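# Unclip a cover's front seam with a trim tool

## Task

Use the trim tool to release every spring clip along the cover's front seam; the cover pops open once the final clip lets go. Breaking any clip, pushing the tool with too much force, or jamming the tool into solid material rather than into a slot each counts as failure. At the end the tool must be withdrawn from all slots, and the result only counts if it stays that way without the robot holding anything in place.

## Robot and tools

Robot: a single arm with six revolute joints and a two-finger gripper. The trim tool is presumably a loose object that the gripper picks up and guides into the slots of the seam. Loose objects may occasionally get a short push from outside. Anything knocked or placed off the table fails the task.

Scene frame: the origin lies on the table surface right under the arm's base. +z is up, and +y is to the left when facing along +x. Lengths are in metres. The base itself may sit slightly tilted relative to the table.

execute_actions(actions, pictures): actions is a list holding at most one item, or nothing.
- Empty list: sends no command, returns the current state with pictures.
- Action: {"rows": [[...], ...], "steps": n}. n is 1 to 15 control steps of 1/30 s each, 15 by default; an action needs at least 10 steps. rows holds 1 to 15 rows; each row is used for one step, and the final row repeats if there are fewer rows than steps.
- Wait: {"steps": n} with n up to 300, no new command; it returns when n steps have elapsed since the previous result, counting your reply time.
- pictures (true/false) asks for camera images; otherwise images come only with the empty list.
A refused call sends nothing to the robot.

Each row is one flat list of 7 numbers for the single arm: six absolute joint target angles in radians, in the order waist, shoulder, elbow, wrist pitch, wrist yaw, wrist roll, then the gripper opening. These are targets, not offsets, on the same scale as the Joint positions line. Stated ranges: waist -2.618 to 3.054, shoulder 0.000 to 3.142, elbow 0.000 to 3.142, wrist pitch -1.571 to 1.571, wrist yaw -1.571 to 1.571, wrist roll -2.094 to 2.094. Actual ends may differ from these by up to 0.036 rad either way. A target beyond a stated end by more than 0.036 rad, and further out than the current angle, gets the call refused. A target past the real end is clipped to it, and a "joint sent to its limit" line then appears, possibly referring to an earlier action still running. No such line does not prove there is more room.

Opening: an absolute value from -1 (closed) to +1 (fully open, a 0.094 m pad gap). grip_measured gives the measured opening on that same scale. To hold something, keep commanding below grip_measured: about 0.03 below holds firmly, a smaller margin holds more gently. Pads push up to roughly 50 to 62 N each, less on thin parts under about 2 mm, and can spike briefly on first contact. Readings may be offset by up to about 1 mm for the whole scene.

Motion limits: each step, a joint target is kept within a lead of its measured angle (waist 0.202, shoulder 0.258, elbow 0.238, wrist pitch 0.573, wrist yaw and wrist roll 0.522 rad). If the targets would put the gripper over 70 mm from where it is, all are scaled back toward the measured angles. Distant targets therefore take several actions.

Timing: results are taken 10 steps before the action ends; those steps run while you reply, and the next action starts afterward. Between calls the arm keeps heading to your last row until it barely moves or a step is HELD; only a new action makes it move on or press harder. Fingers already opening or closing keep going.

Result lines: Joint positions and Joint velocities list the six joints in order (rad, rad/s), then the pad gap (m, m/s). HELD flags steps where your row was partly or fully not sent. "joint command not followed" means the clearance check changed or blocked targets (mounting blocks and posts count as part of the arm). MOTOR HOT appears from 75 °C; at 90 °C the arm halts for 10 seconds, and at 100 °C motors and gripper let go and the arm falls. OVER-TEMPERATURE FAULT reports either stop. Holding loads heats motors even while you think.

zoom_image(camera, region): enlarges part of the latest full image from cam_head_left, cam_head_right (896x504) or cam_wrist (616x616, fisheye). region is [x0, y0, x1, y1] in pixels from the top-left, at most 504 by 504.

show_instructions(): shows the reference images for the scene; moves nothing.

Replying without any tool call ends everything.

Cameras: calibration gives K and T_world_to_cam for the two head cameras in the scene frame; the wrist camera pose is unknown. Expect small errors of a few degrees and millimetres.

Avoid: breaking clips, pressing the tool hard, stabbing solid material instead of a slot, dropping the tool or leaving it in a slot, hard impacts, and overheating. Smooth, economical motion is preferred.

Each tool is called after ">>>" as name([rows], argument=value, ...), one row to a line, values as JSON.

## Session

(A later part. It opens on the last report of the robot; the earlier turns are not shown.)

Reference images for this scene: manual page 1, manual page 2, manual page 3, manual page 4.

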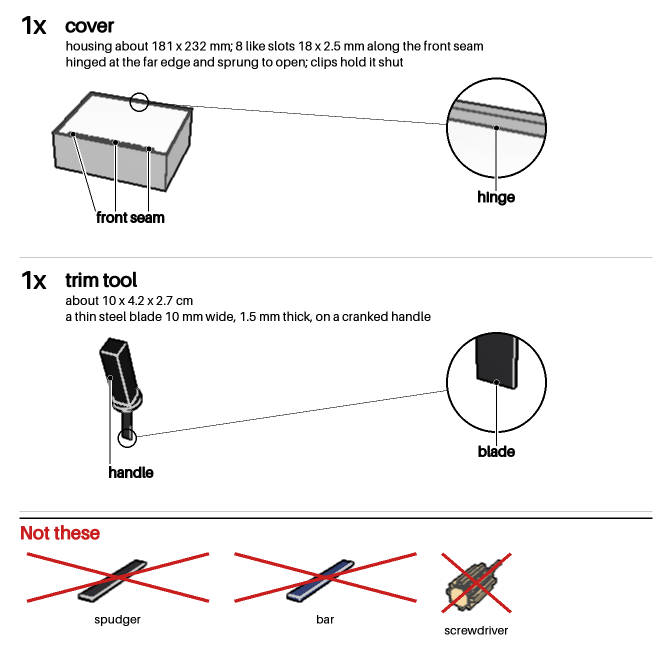

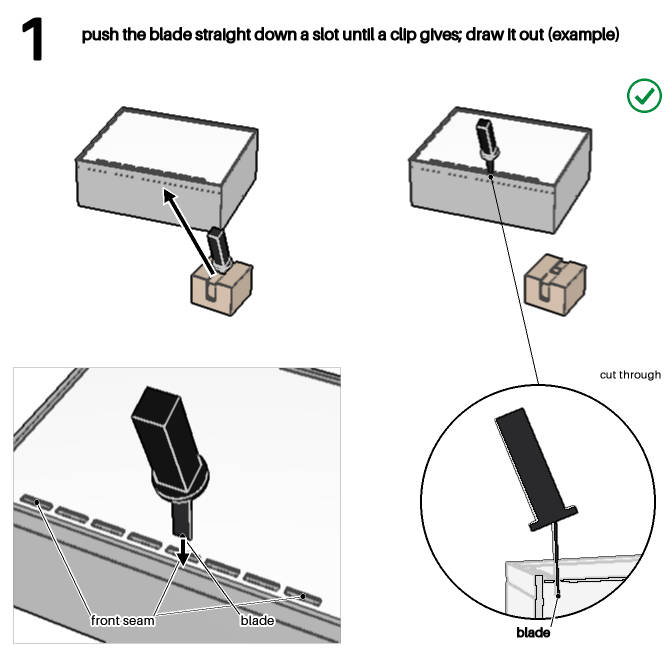

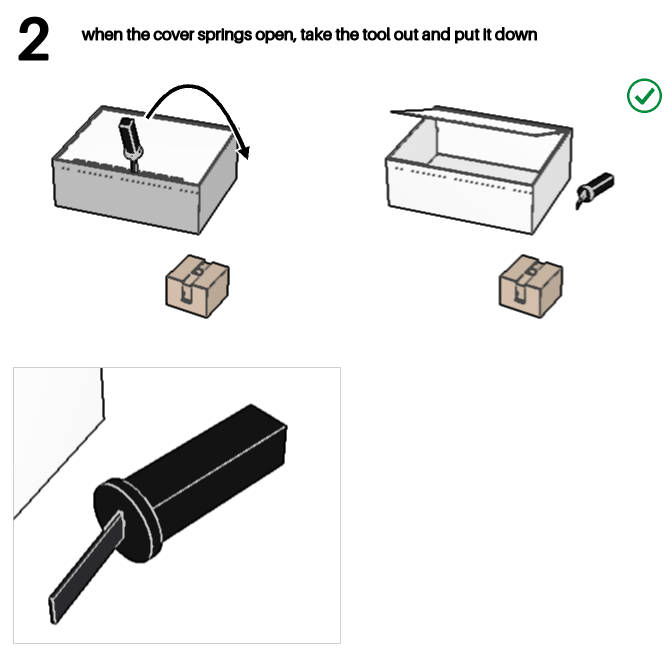

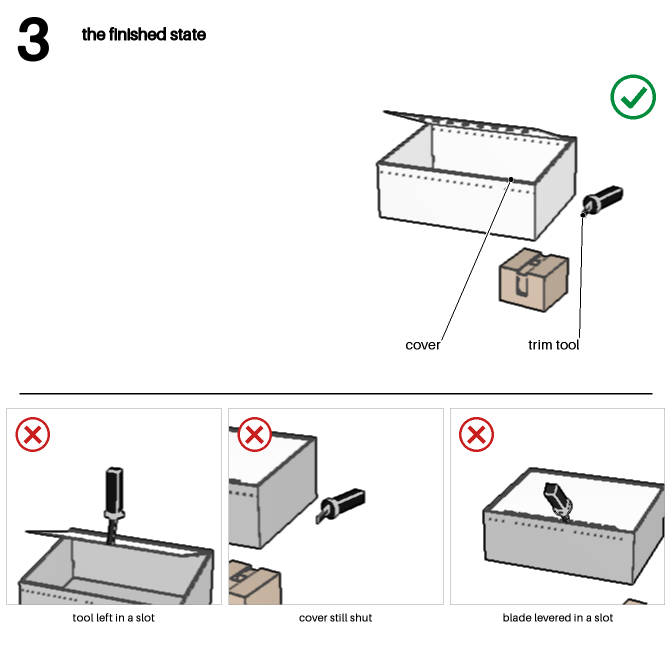

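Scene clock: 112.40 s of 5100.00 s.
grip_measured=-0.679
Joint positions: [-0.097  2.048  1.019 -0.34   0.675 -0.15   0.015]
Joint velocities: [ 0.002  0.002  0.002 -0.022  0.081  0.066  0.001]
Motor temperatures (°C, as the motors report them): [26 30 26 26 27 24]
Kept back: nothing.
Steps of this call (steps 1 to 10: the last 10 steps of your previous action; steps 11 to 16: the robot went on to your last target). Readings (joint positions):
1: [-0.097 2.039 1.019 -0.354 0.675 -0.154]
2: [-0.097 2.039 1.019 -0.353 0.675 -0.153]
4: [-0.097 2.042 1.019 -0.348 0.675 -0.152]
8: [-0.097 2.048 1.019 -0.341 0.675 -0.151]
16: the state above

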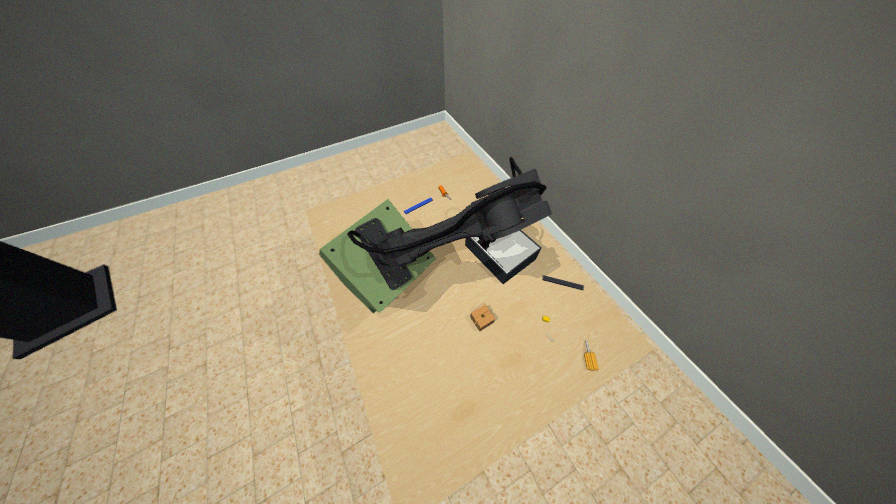

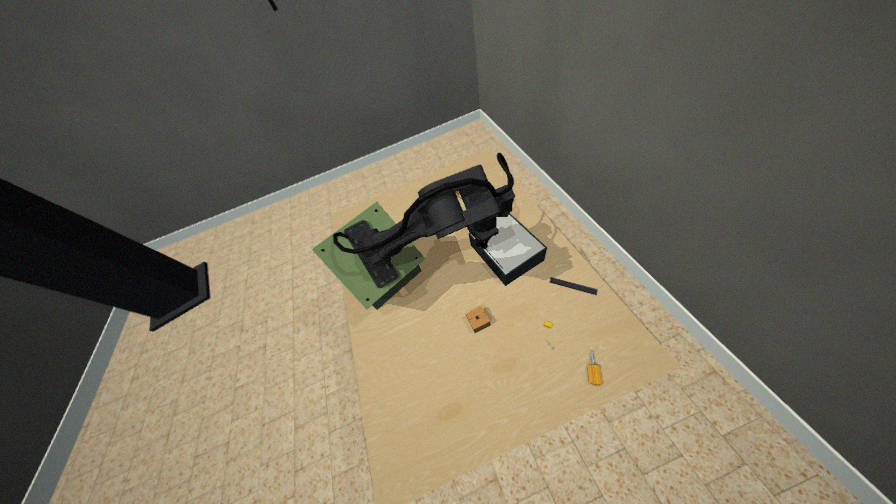

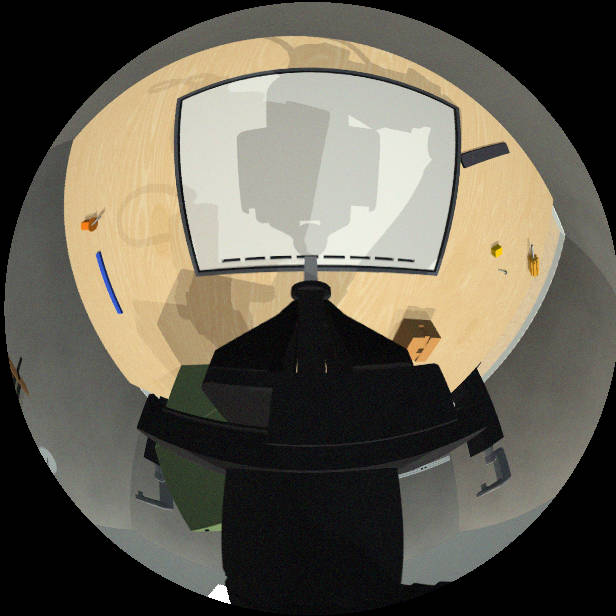

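>>> execute_actions([
  {"rows":[[-0.097,2.048,1.019,-0.332,0.675,-0.150,-0.72],[-0.097,2.060,1.019,-0.330,0.675,-0.150,-0.72],[-0.097,2.070,1.019,-0.329,0.675,-0.150,-0.72],[-0.097,2.075,1.019,-0.328,0.675,-0.150,-0.72],[-0.097,2.078,1.019,-0.327,0.675,-0.150,-0.72],[-0.097,2.081,1.019,-0.326,0.675,-0.150,-0.72],[-0.097,2.084,1.019,-0.325,0.675,-0.150,-0.72],[-0.097,2.087,1.019,-0.323,0.675,-0.150,-0.72],[-0.097,2.090,1.019,-0.321,0.675,-0.150,-0.72],[-0.097,2.093,1.019,-0.319,0.675,-0.150,-0.72],[-0.097,2.096,1.019,-0.317,0.675,-0.150,-0.72],[-0.097,2.098,1.019,-0.316,0.675,-0.150,-0.72]],"steps":12},
])

>>> execute_actions([
  {"steps":14},
], pictures=true)

>>> zoom_image(camera="cam_wrist", region=[281, 237, 341, 277])

Scene clock: 113.23 s of 5100.00 s.
grip_measured=-0.679
Joint positions: [-0.097  2.048  1.019 -0.34   0.675 -0.15   0.015]
Joint velocities: [-0.007 -0.002  0.012  0.007 -0.007 -0.051 -0.001]
Motor temperatures (°C, as the motors report them): [26 30 26 26 27 24]
Steps of this call (steps 1 to 15: the robot went on to your last target; steps 16 to 23: nothing new was sent; steps 24 to 25: the first 2 steps of this action). Readings (joint positions):
24: [-0.097 2.048 1.019 -0.340 0.675 -0.150]
25: the state above

Scene clock: 113.70 s of 5100.00 s.
grip_measured=-0.679
Joint positions: [-0.097  2.068  1.019 -0.323  0.676 -0.15   0.015]
Joint velocities: [-0.007 -0.002 -0.002  0.022 -0.022  0.095  0.001]
Motor temperatures (°C, as the motors report them): [26 30 26 26 27 24]
Kept back: nothing.
Steps of this call (steps 1 to 10: the last 10 steps of your previous action; steps 11 to 14: the robot went on to your last target). Readings (joint positions):
1: [-0.097 2.048 1.019 -0.340 0.675 -0.150]
2: [-0.097 2.049 1.019 -0.340 0.675 -0.150]
4: [-0.097 2.055 1.019 -0.336 0.675 -0.150]
8: [-0.097 2.066 1.019 -0.324 0.676 -0.150]
14: the state above

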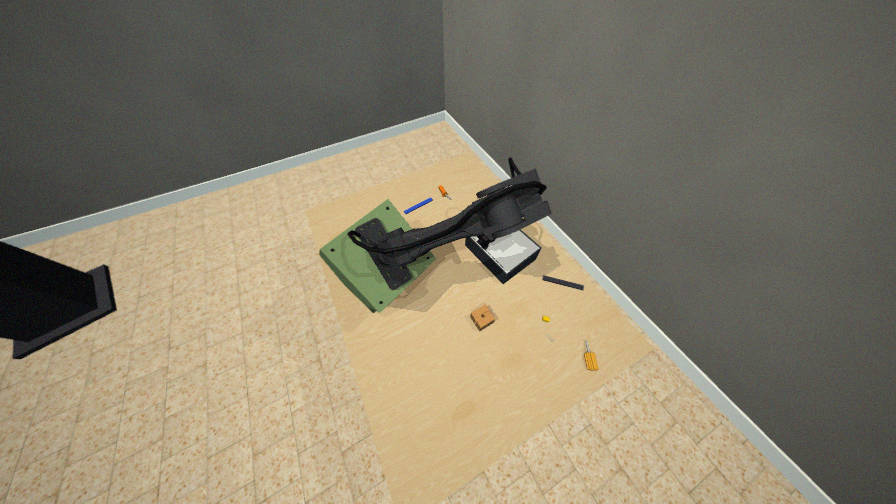

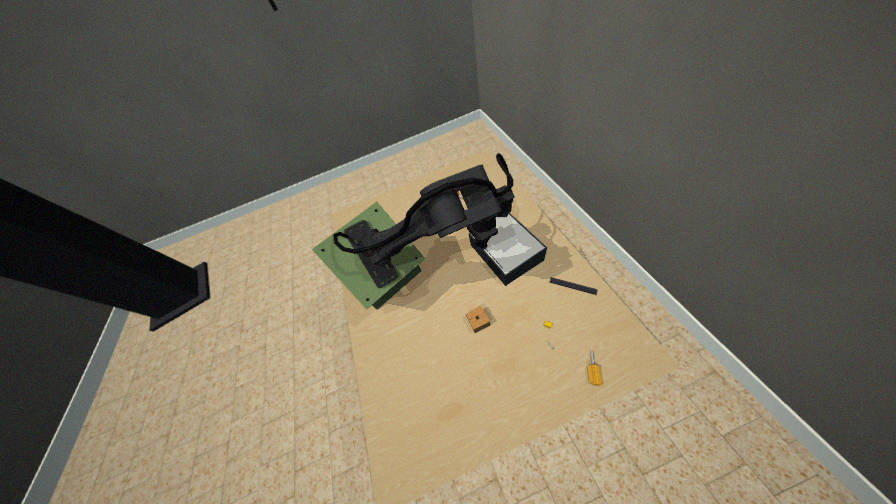

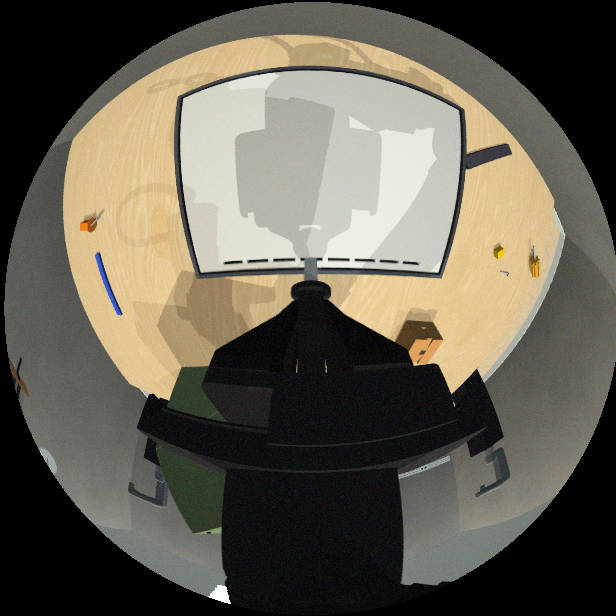

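Region (281, 237, 341, 277) of cam_wrist's 616x616 image, scaled by 8.400, with more detail than that image has.

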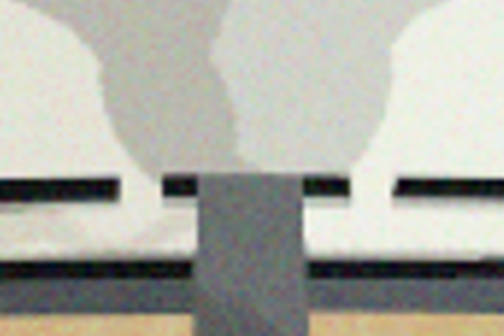

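>>> execute_actions(actions=[])

Scene clock: 115.43 s of 5100.00 s.
grip_measured=-0.679
Joint positions: [-0.097  2.068  1.019 -0.323  0.676 -0.15   0.015]
Joint velocities: [-0.022  0.007 -0.002 -0.051  0.037 -0.037 -0.   ]
Motor temperatures (°C, as the motors report them): [26 30 26 26 27 24]
Kept back: nothing.
Steps of this call (steps 1 to 30: the robot went on to your last target; steps 31 to 52: nothing new was sent). Readings (joint positions):
1: [-0.097 2.068 1.019 -0.323 0.676 -0.150]
2: [-0.097 2.068 1.019 -0.323 0.676 -0.150]
4: [-0.097 2.068 1.019 -0.323 0.676 -0.150]
8: [-0.097 2.068 1.019 -0.323 0.676 -0.150]
52: the state above
The arm was judged still, so your last target was given up. Only a new action makes it travel on or press farther. Fingers that are still opening or closing keep moving.

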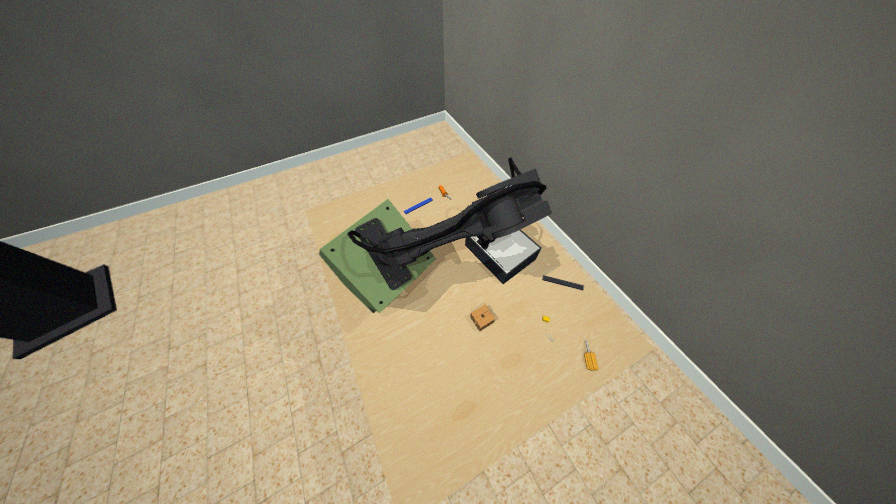

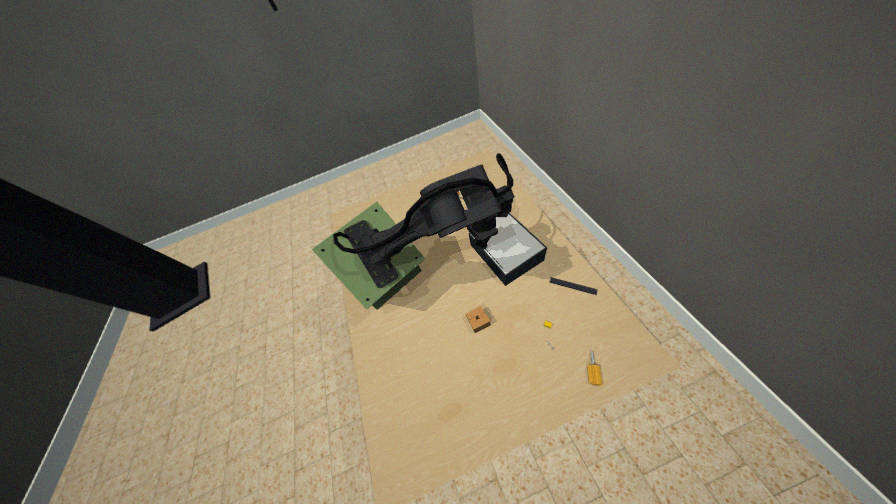

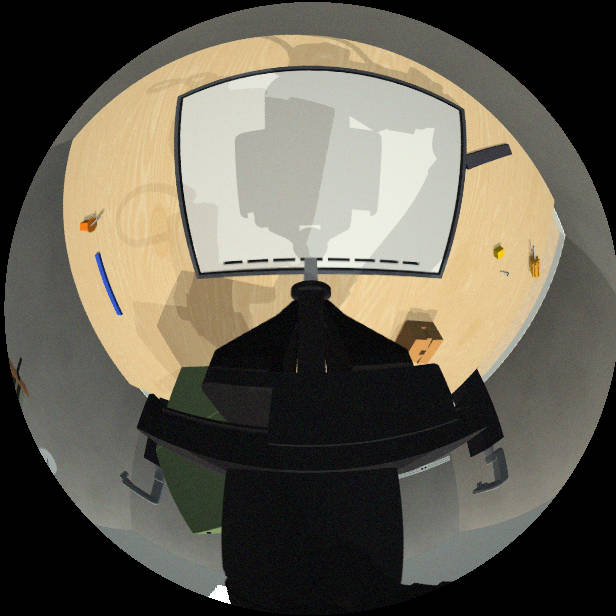

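>>> show_instructions()

Reference images for this scene: manual page 1, manual page 2, manual page 3, manual page 4.

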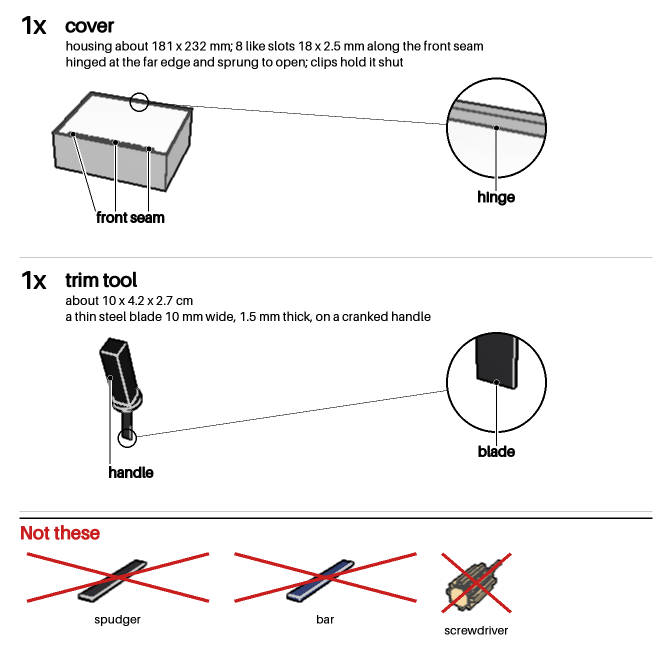

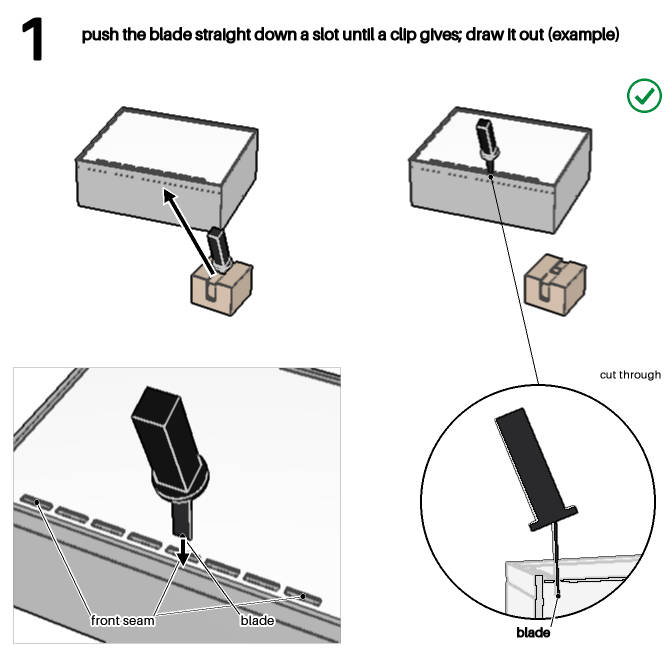

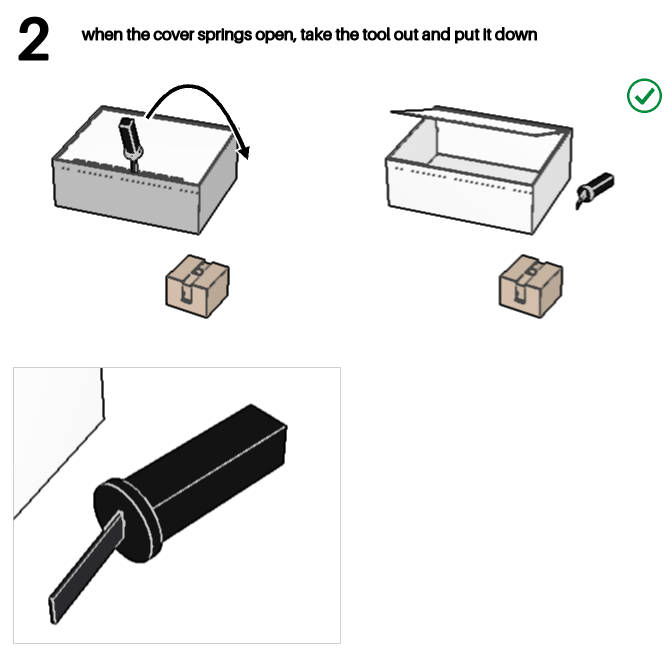

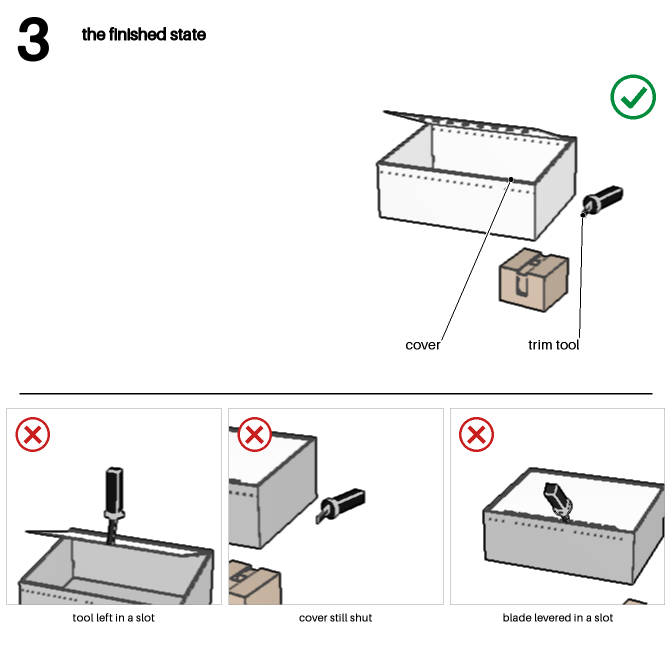

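>>> zoom_image(camera="cam_head_right", region=[450, 200, 570, 300])

>>> zoom_image(camera="cam_wrist", region=[180, 230, 460, 310])

Region (450, 200, 570, 300) of cam_head_right's 896x504 image, scaled by 4.200, with more detail than that image has.

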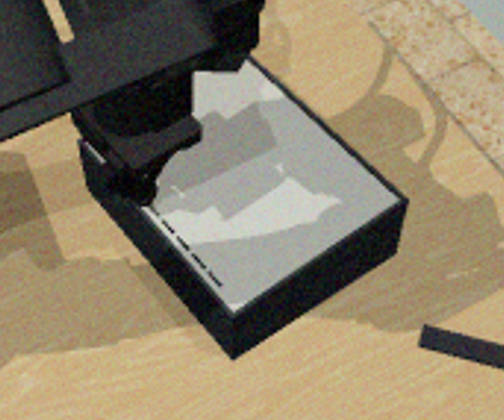

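Region (180, 230, 460, 310) of cam_wrist's 616x616 image, scaled by 1.800, with more detail than that image has; it fills the top 144 rows of this view, and the rest is white.

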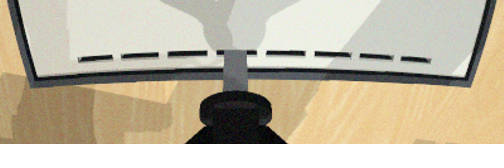

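>>> execute_actions([
  {"rows":[[-0.100,2.080,1.019,-0.315,0.676,-0.150,-0.72],[-0.103,2.092,1.019,-0.311,0.676,-0.150,-0.72],[-0.105,2.099,1.019,-0.308,0.676,-0.150,-0.72],[-0.107,2.103,1.019,-0.306,0.676,-0.150,-0.72],[-0.108,2.106,1.019,-0.304,0.676,-0.150,-0.72],[-0.109,2.108,1.019,-0.302,0.676,-0.150,-0.72],[-0.110,2.110,1.019,-0.301,0.676,-0.150,-0.72],[-0.110,2.112,1.019,-0.300,0.676,-0.150,-0.72],[-0.110,2.114,1.019,-0.300,0.676,-0.150,-0.72]],"steps":15},
])

>>> execute_actions([
  {"steps":15},
], pictures=true)

Scene clock: 117.13 s of 5100.00 s.
grip_measured=-0.679
Joint positions: [-0.097  2.068  1.019 -0.322  0.676 -0.15   0.015]
Joint velocities: [-0.002 -0.002  0.007 -0.066 -0.081  0.007 -0.001]
Motor temperatures (°C, as the motors report them): [26 30 26 26 27 24]
Steps of this call (steps 1 to 46: nothing new was sent; steps 47 to 51: the first 5 steps of this action). Readings (joint positions):
47: [-0.097 2.068 1.019 -0.323 0.676 -0.150]
48: [-0.097 2.068 1.019 -0.323 0.676 -0.150]
50: [-0.097 2.068 1.019 -0.322 0.676 -0.150]
51: the state above

Scene clock: 117.63 s of 5100.00 s.
grip_measured=-0.679
Joint positions: [-0.097  2.073  1.019 -0.318  0.68  -0.15   0.015]
Joint velocities: [-0.007 -0.007 -0.022  0.022 -0.051 -0.022  0.001]
Motor temperatures (°C, as the motors report them): [26 30 26 26 27 24]
Kept back: nothing.
Steps of this call (steps 1 to 10: the last 10 steps of your previous action; steps 11 to 15: the robot went on to your last target). Readings (joint positions):
1: [-0.097 2.069 1.019 -0.321 0.677 -0.150]
2: [-0.097 2.071 1.019 -0.320 0.678 -0.150]
4: [-0.097 2.073 1.019 -0.318 0.680 -0.150]
8: [-0.097 2.073 1.019 -0.318 0.680 -0.150]
15: the state above
The arm was judged still, so your last target was given up. Only a new action makes it travel on or press farther. Fingers that are still opening or closing keep moving.

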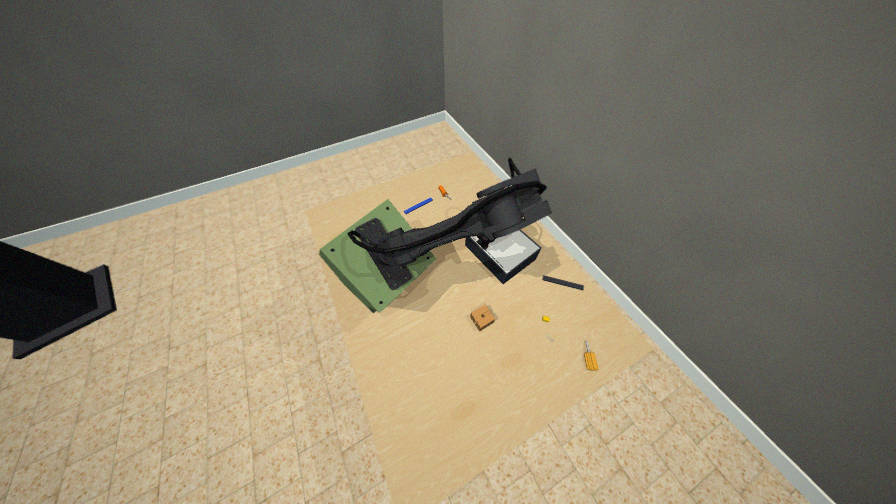

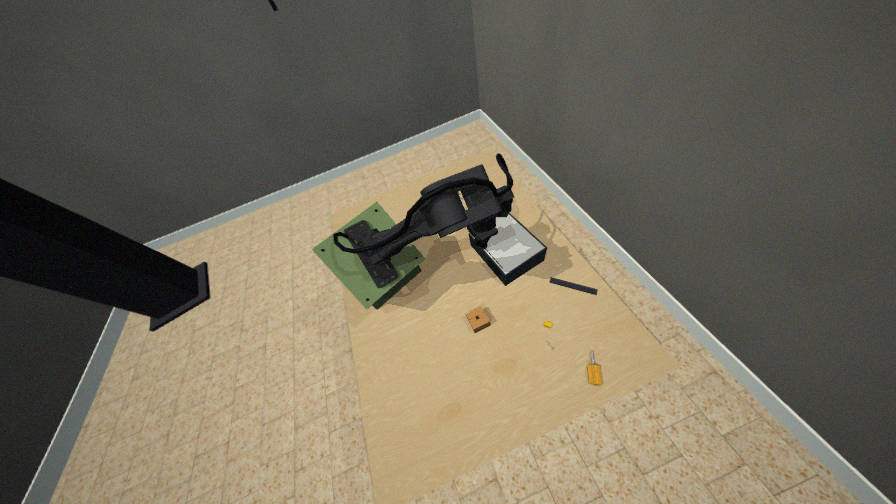

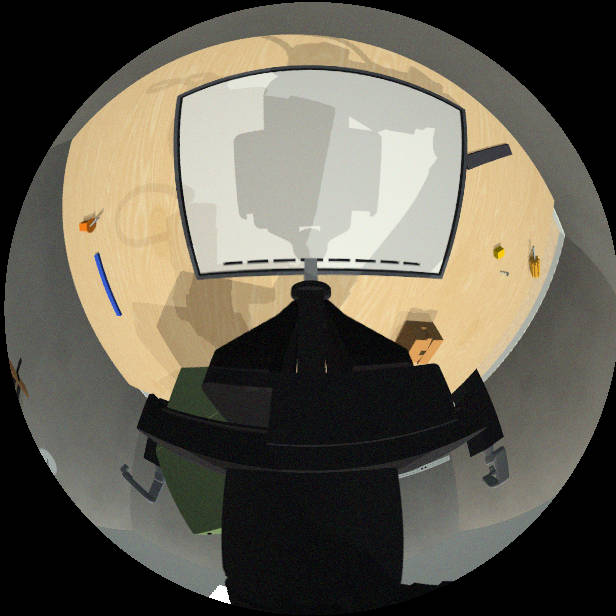

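>>> zoom_image(camera="cam_wrist", region=[281, 237, 341, 277])

Region (281, 237, 341, 277) of cam_wrist's 616x616 image, scaled by 8.400, with more detail than that image has.

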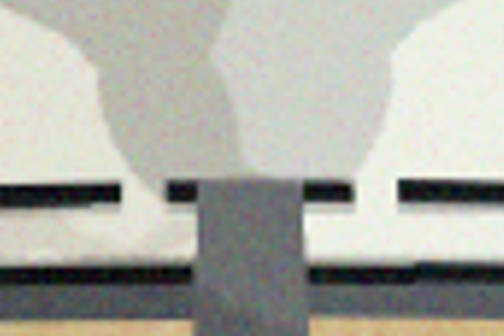

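>>> execute_actions([
  {"rows":[[-0.101,2.090,1.019,-0.310,0.680,-0.150,-0.72],[-0.104,2.103,1.019,-0.304,0.680,-0.150,-0.72],[-0.106,2.110,1.019,-0.300,0.680,-0.150,-0.72],[-0.108,2.114,1.019,-0.298,0.680,-0.150,-0.72],[-0.109,2.117,1.019,-0.296,0.680,-0.150,-0.72],[-0.110,2.119,1.019,-0.295,0.680,-0.150,-0.72],[-0.110,2.121,1.019,-0.294,0.680,-0.150,-0.72],[-0.110,2.122,1.019,-0.294,0.680,-0.150,-0.72],[-0.110,2.123,1.019,-0.294,0.680,-0.150,-0.72]],"steps":15},
])

>>> execute_actions([
  {"steps":12},
])

Scene clock: 118.47 s of 5100.00 s.
grip_measured=-0.679
Joint positions: [-0.097  2.073  1.019 -0.318  0.68  -0.15   0.015]
Joint velocities: [-0.002  0.002 -0.002 -0.066  0.022  0.051  0.001]
Motor temperatures (°C, as the motors report them): [26 30 26 26 27 24]
Steps of this call (steps 1 to 20: nothing new was sent; steps 21 to 25: the first 5 steps of this action). Readings (joint positions):
21: [-0.097 2.073 1.019 -0.318 0.680 -0.150]
22: [-0.097 2.073 1.019 -0.318 0.680 -0.150]
24: [-0.097 2.073 1.019 -0.318 0.680 -0.150]
25: the state above

Scene clock: 118.87 s of 5100.00 s.
grip_measured=-0.679
Joint positions: [-0.097  2.073  1.019 -0.318  0.68  -0.15   0.015]
Joint velocities: [-0.012  0.002 -0.007 -0.007  0.022 -0.051 -0.001]
Motor temperatures (°C, as the motors report them): [26 30 26 26 27 24]
Kept back: nothing.
Steps of this call (steps 1 to 10: the last 10 steps of your previous action; steps 11 to 12: the robot went on to your last target). Readings (joint positions):
1: [-0.097 2.073 1.019 -0.318 0.680 -0.150]
2: [-0.097 2.073 1.019 -0.318 0.680 -0.150]
4: [-0.097 2.073 1.019 -0.318 0.680 -0.150]
8: [-0.097 2.073 1.019 -0.318 0.680 -0.150]
12: the state above

>>> execute_actions([
  {"rows":[[-0.097,2.054,1.019,-0.326,0.676,-0.150,-0.72],[-0.097,2.049,1.019,-0.331,0.674,-0.150,-0.72],[-0.097,2.044,1.019,-0.336,0.672,-0.150,-0.72],[-0.097,2.039,1.019,-0.341,0.672,-0.150,-0.72],[-0.097,2.034,1.019,-0.346,0.672,-0.150,-0.72],[-0.097,2.029,1.019,-0.351,0.672,-0.150,-0.72],[-0.097,2.024,1.019,-0.356,0.672,-0.150,-0.72],[-0.097,2.020,1.019,-0.361,0.672,-0.150,-0.72],[-0.097,2.017,1.019,-0.366,0.672,-0.150,-0.72],[-0.097,2.015,1.019,-0.370,0.672,-0.150,-0.72],[-0.097,2.015,1.019,-0.374,0.672,-0.150,-0.72]],"steps":15},
])

>>> execute_actions([
  {"steps":16},
], pictures=true)

>>> zoom_image(camera="cam_wrist", region=[281, 237, 341, 277])

Scene clock: 121.80 s of 5100.00 s.
grip_measured=-0.679
Joint positions: [-0.097  2.062  1.019 -0.324  0.675 -0.15   0.015]
Joint velocities: [ 0.002 -0.076 -0.007 -0.022 -0.022 -0.081 -0.001]
Motor temperatures (°C, as the motors report them): [26 30 26 26 27 24]
Steps of this call (steps 1 to 15: the robot went on to your last target; steps 16 to 83: nothing new was sent; steps 84 to 88: the first 5 steps of this action). Readings (joint positions):
84: [-0.097 2.071 1.019 -0.318 0.679 -0.150]
85: [-0.097 2.069 1.019 -0.318 0.677 -0.150]
87: [-0.097 2.065 1.019 -0.321 0.676 -0.150]
88: the state above

Scene clock: 122.33 s of 5100.00 s.
grip_measured=-0.679
Joint positions: [-0.097  2.031  1.019 -0.355  0.675 -0.15   0.015]
Joint velocities: [ 0.002  0.002  0.007 -0.007  0.022 -0.022  0.001]
Motor temperatures (°C, as the motors report them): [26 30 26 26 27 24]
Kept back: nothing.
Steps of this call (steps 1 to 10: the last 10 steps of your previous action; steps 11 to 16: the robot went on to your last target). Readings (joint positions):
1: [-0.097 2.059 1.019 -0.327 0.675 -0.150]
2: [-0.097 2.054 1.019 -0.330 0.675 -0.150]
4: [-0.097 2.045 1.019 -0.339 0.675 -0.150]
8: [-0.097 2.032 1.019 -0.347 0.675 -0.150]
16: the state above

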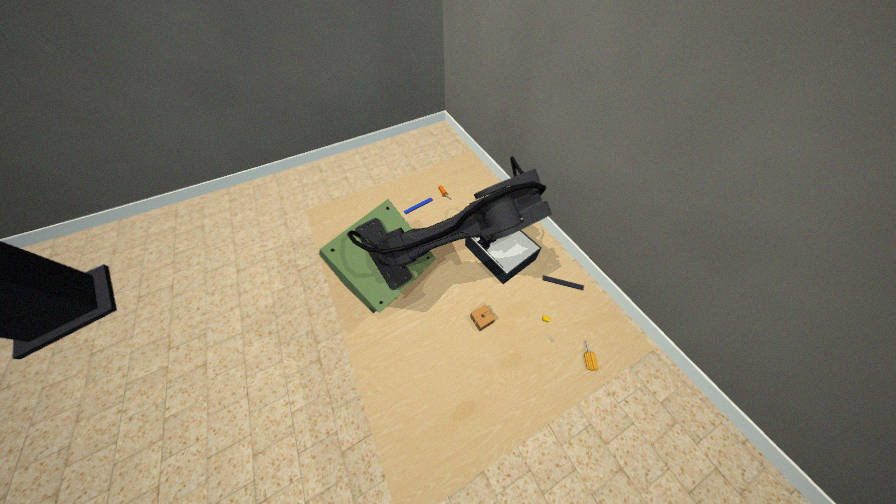

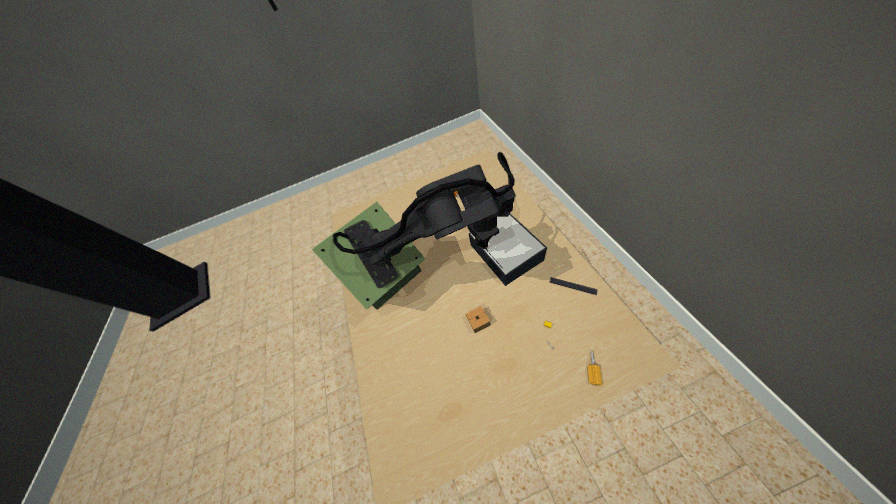

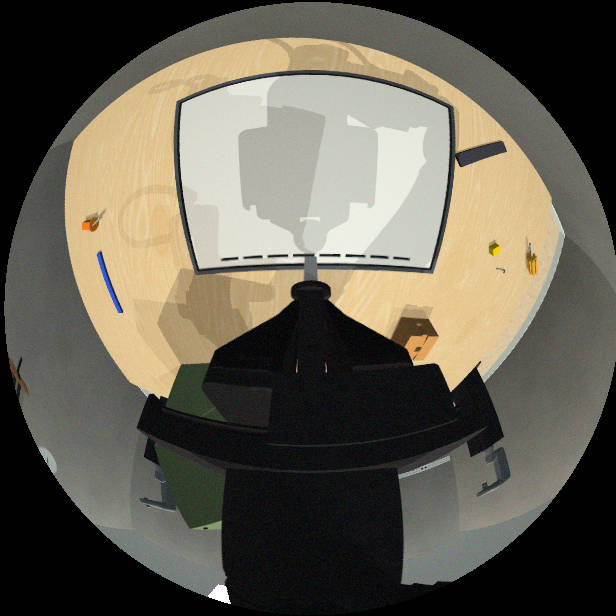

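Region (281, 237, 341, 277) of cam_wrist's 616x616 image, scaled by 8.400, with more detail than that image has.

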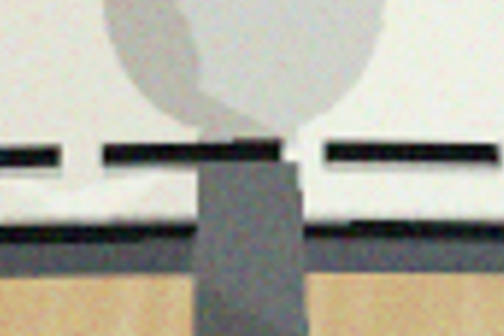

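>>> execute_actions([
  {"rows":[[-0.082,2.031,1.019,-0.372,0.678,-0.140,-0.72],[-0.076,2.035,1.019,-0.376,0.681,-0.133,-0.72],[-0.070,2.044,1.019,-0.380,0.683,-0.126,-0.72],[-0.064,2.052,1.019,-0.383,0.685,-0.119,-0.72],[-0.058,2.060,1.019,-0.386,0.687,-0.112,-0.72],[-0.052,2.067,1.019,-0.389,0.689,-0.106,-0.72],[-0.046,2.074,1.019,-0.389,0.691,-0.100,-0.72],[-0.041,2.081,1.019,-0.389,0.693,-0.095,-0.72],[-0.036,2.087,1.019,-0.389,0.693,-0.090,-0.72],[-0.031,2.092,1.019,-0.389,0.693,-0.086,-0.72],[-0.031,2.095,1.019,-0.389,0.693,-0.086,-0.72]],"steps":15},
])

>>> execute_actions([
  {"steps":22},
], pictures=true)

>>> zoom_image(camera="cam_wrist", region=[281, 237, 341, 277])

Scene clock: 123.60 s of 5100.00 s.
grip_measured=-0.679
Joint positions: [-0.092  2.033  1.019 -0.36   0.677 -0.139  0.015]
Joint velocities: [ 0.12   0.037  0.002 -0.022 -0.007  0.095 -0.   ]
Motor temperatures (°C, as the motors report them): [26 30 26 26 27 24]
Steps of this call (steps 1 to 15: the robot went on to your last target; steps 16 to 33: nothing new was sent; steps 34 to 38: the first 5 steps of this action). Readings (joint positions):
34: [-0.097 2.031 1.019 -0.356 0.675 -0.150]
35: [-0.097 2.031 1.019 -0.356 0.675 -0.149]
37: [-0.095 2.031 1.019 -0.358 0.675 -0.143]
38: the state above

Scene clock: 124.33 s of 5100.00 s.
grip_measured=-0.679
Joint positions: [-0.046  2.084  1.019 -0.369  0.682 -0.095  0.015]
Joint velocities: [-0.007 -0.002 -0.007 -0.007 -0.037 -0.066  0.001]
Motor temperatures (°C, as the motors report them): [26 30 26 26 27 24]
Kept back: nothing.
Steps of this call (steps 1 to 10: the last 10 steps of your previous action; steps 11 to 22: the robot went on to your last target). Readings (joint positions):
1: [-0.087 2.036 1.019 -0.361 0.678 -0.134]
2: [-0.081 2.041 1.019 -0.362 0.679 -0.129]
4: [-0.068 2.055 1.019 -0.364 0.681 -0.119]
8: [-0.048 2.082 1.019 -0.369 0.681 -0.105]
22: the state above

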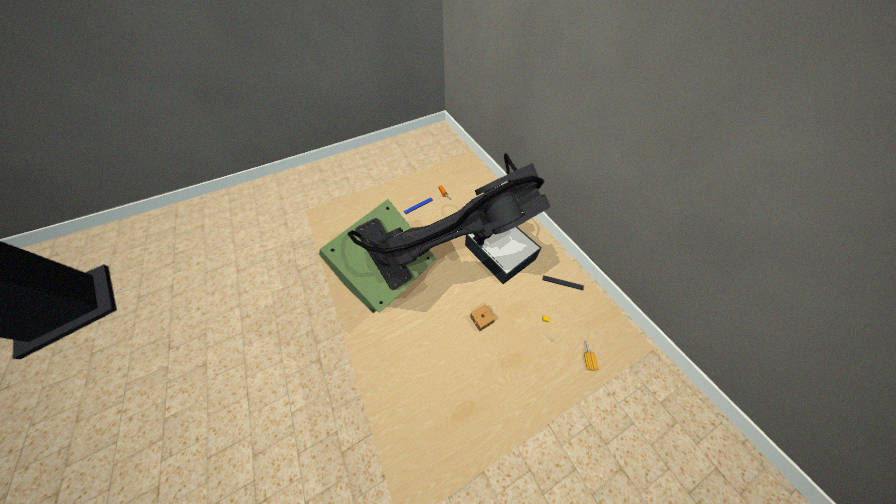

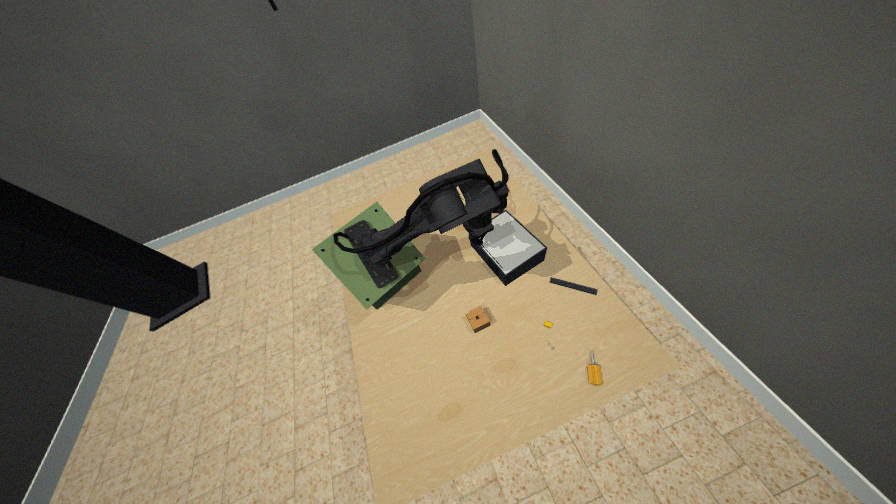

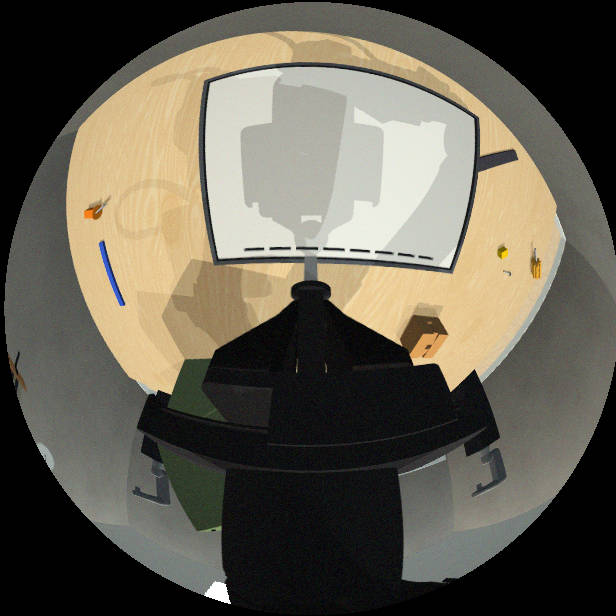

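Region (281, 237, 341, 277) of cam_wrist's 616x616 image, scaled by 8.400, with more detail than that image has.

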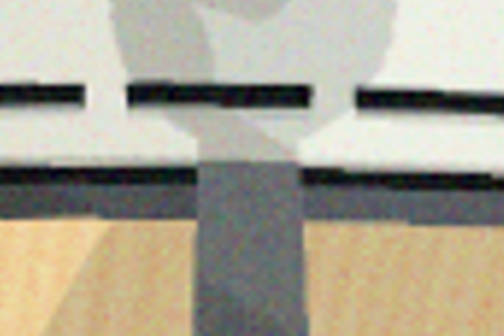

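>>> execute_actions([
  {"rows":[[-0.046,2.084,1.019,-0.358,0.682,-0.088,-0.72],[-0.046,2.084,1.019,-0.353,0.682,-0.084,-0.72],[-0.046,2.084,1.019,-0.349,0.682,-0.080,-0.72],[-0.046,2.084,1.019,-0.345,0.682,-0.077,-0.72],[-0.046,2.084,1.019,-0.342,0.682,-0.075,-0.72],[-0.046,2.084,1.019,-0.339,0.682,-0.075,-0.72]],"steps":12},
])

>>> execute_actions([
  {"steps":16},
], pictures=true)

>>> zoom_image(camera="cam_wrist", region=[281, 237, 341, 277])

Scene clock: 125.40 s of 5100.00 s.
grip_measured=-0.679
Joint positions: [-0.046  2.084  1.019 -0.368  0.682 -0.095  0.015]
Joint velocities: [-0.012  0.002 -0.012  0.037 -0.037  0.081 -0.   ]
Motor temperatures (°C, as the motors report them): [26 30 26 26 27 24]
Steps of this call (steps 1 to 15: the robot went on to your last target; steps 16 to 30: nothing new was sent; steps 31 to 32: the first 2 steps of this action). Readings (joint positions):
31: [-0.046 2.084 1.019 -0.369 0.682 -0.095]
32: the state above

Scene clock: 125.93 s of 5100.00 s.
grip_measured=-0.679
Joint positions: [-0.046  2.084  1.019 -0.356  0.682 -0.084  0.015]
Joint velocities: [ 0.007  0.002 -0.007  0.022 -0.066 -0.022 -0.001]
Motor temperatures (°C, as the motors report them): [26 30 26 26 27 24]
Kept back: nothing.
Steps of this call (steps 1 to 10: the last 10 steps of your previous action; steps 11 to 16: the robot went on to your last target). Readings (joint positions):
1: [-0.046 2.084 1.019 -0.368 0.682 -0.094]
2: [-0.046 2.084 1.019 -0.367 0.682 -0.092]
4: [-0.046 2.084 1.019 -0.364 0.682 -0.089]
8: [-0.046 2.084 1.019 -0.358 0.682 -0.086]
16: the state above

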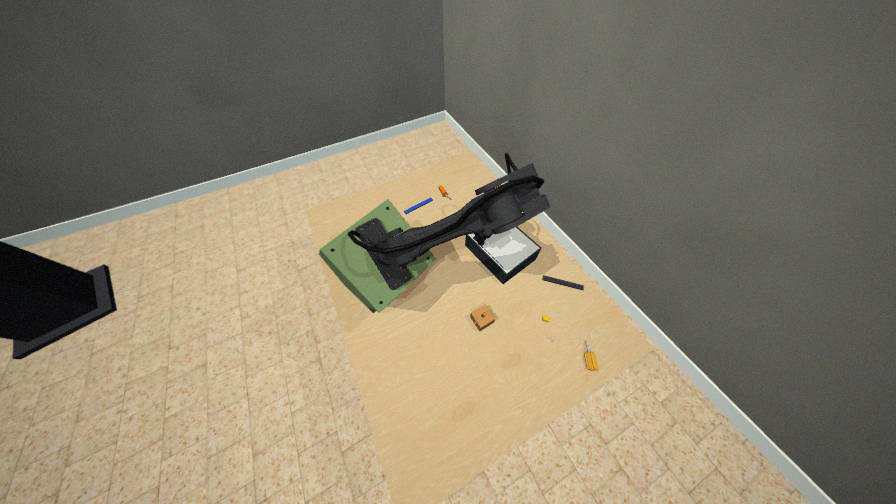

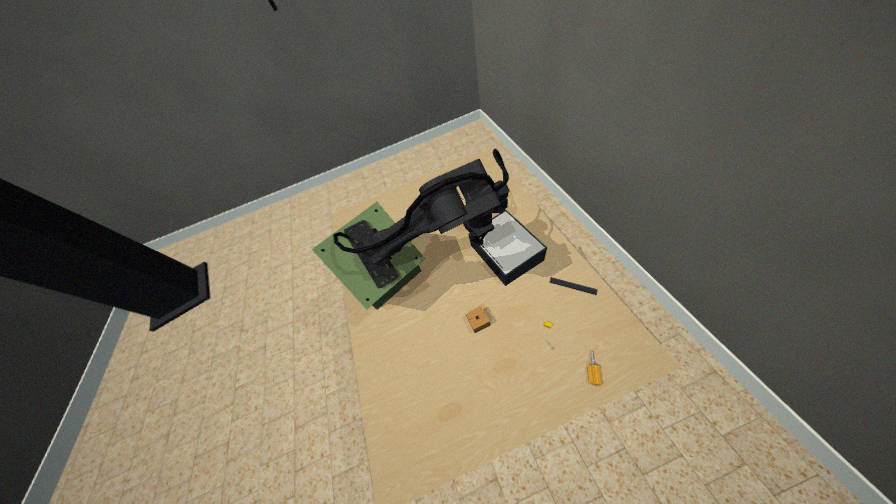

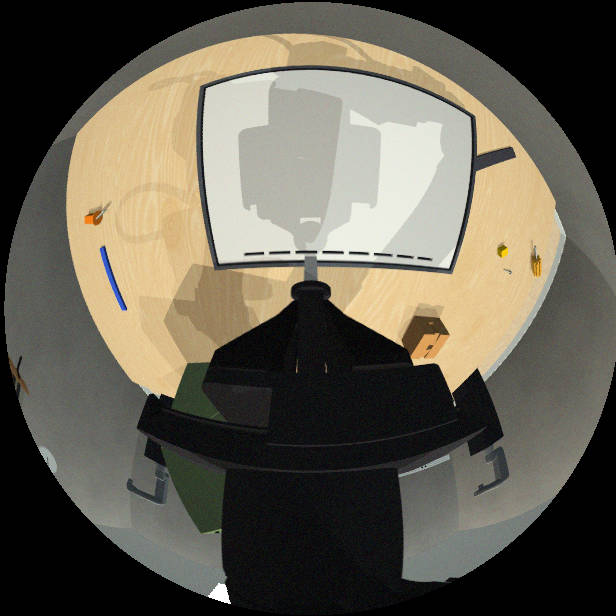

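Region (281, 237, 341, 277) of cam_wrist's 616x616 image, scaled by 8.400, with more detail than that image has.

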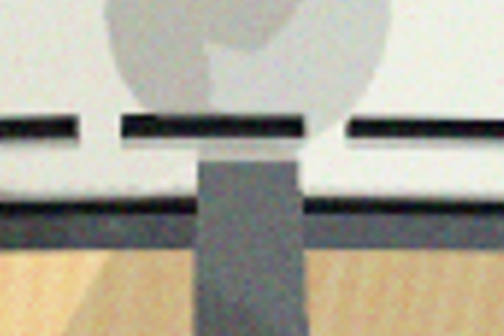

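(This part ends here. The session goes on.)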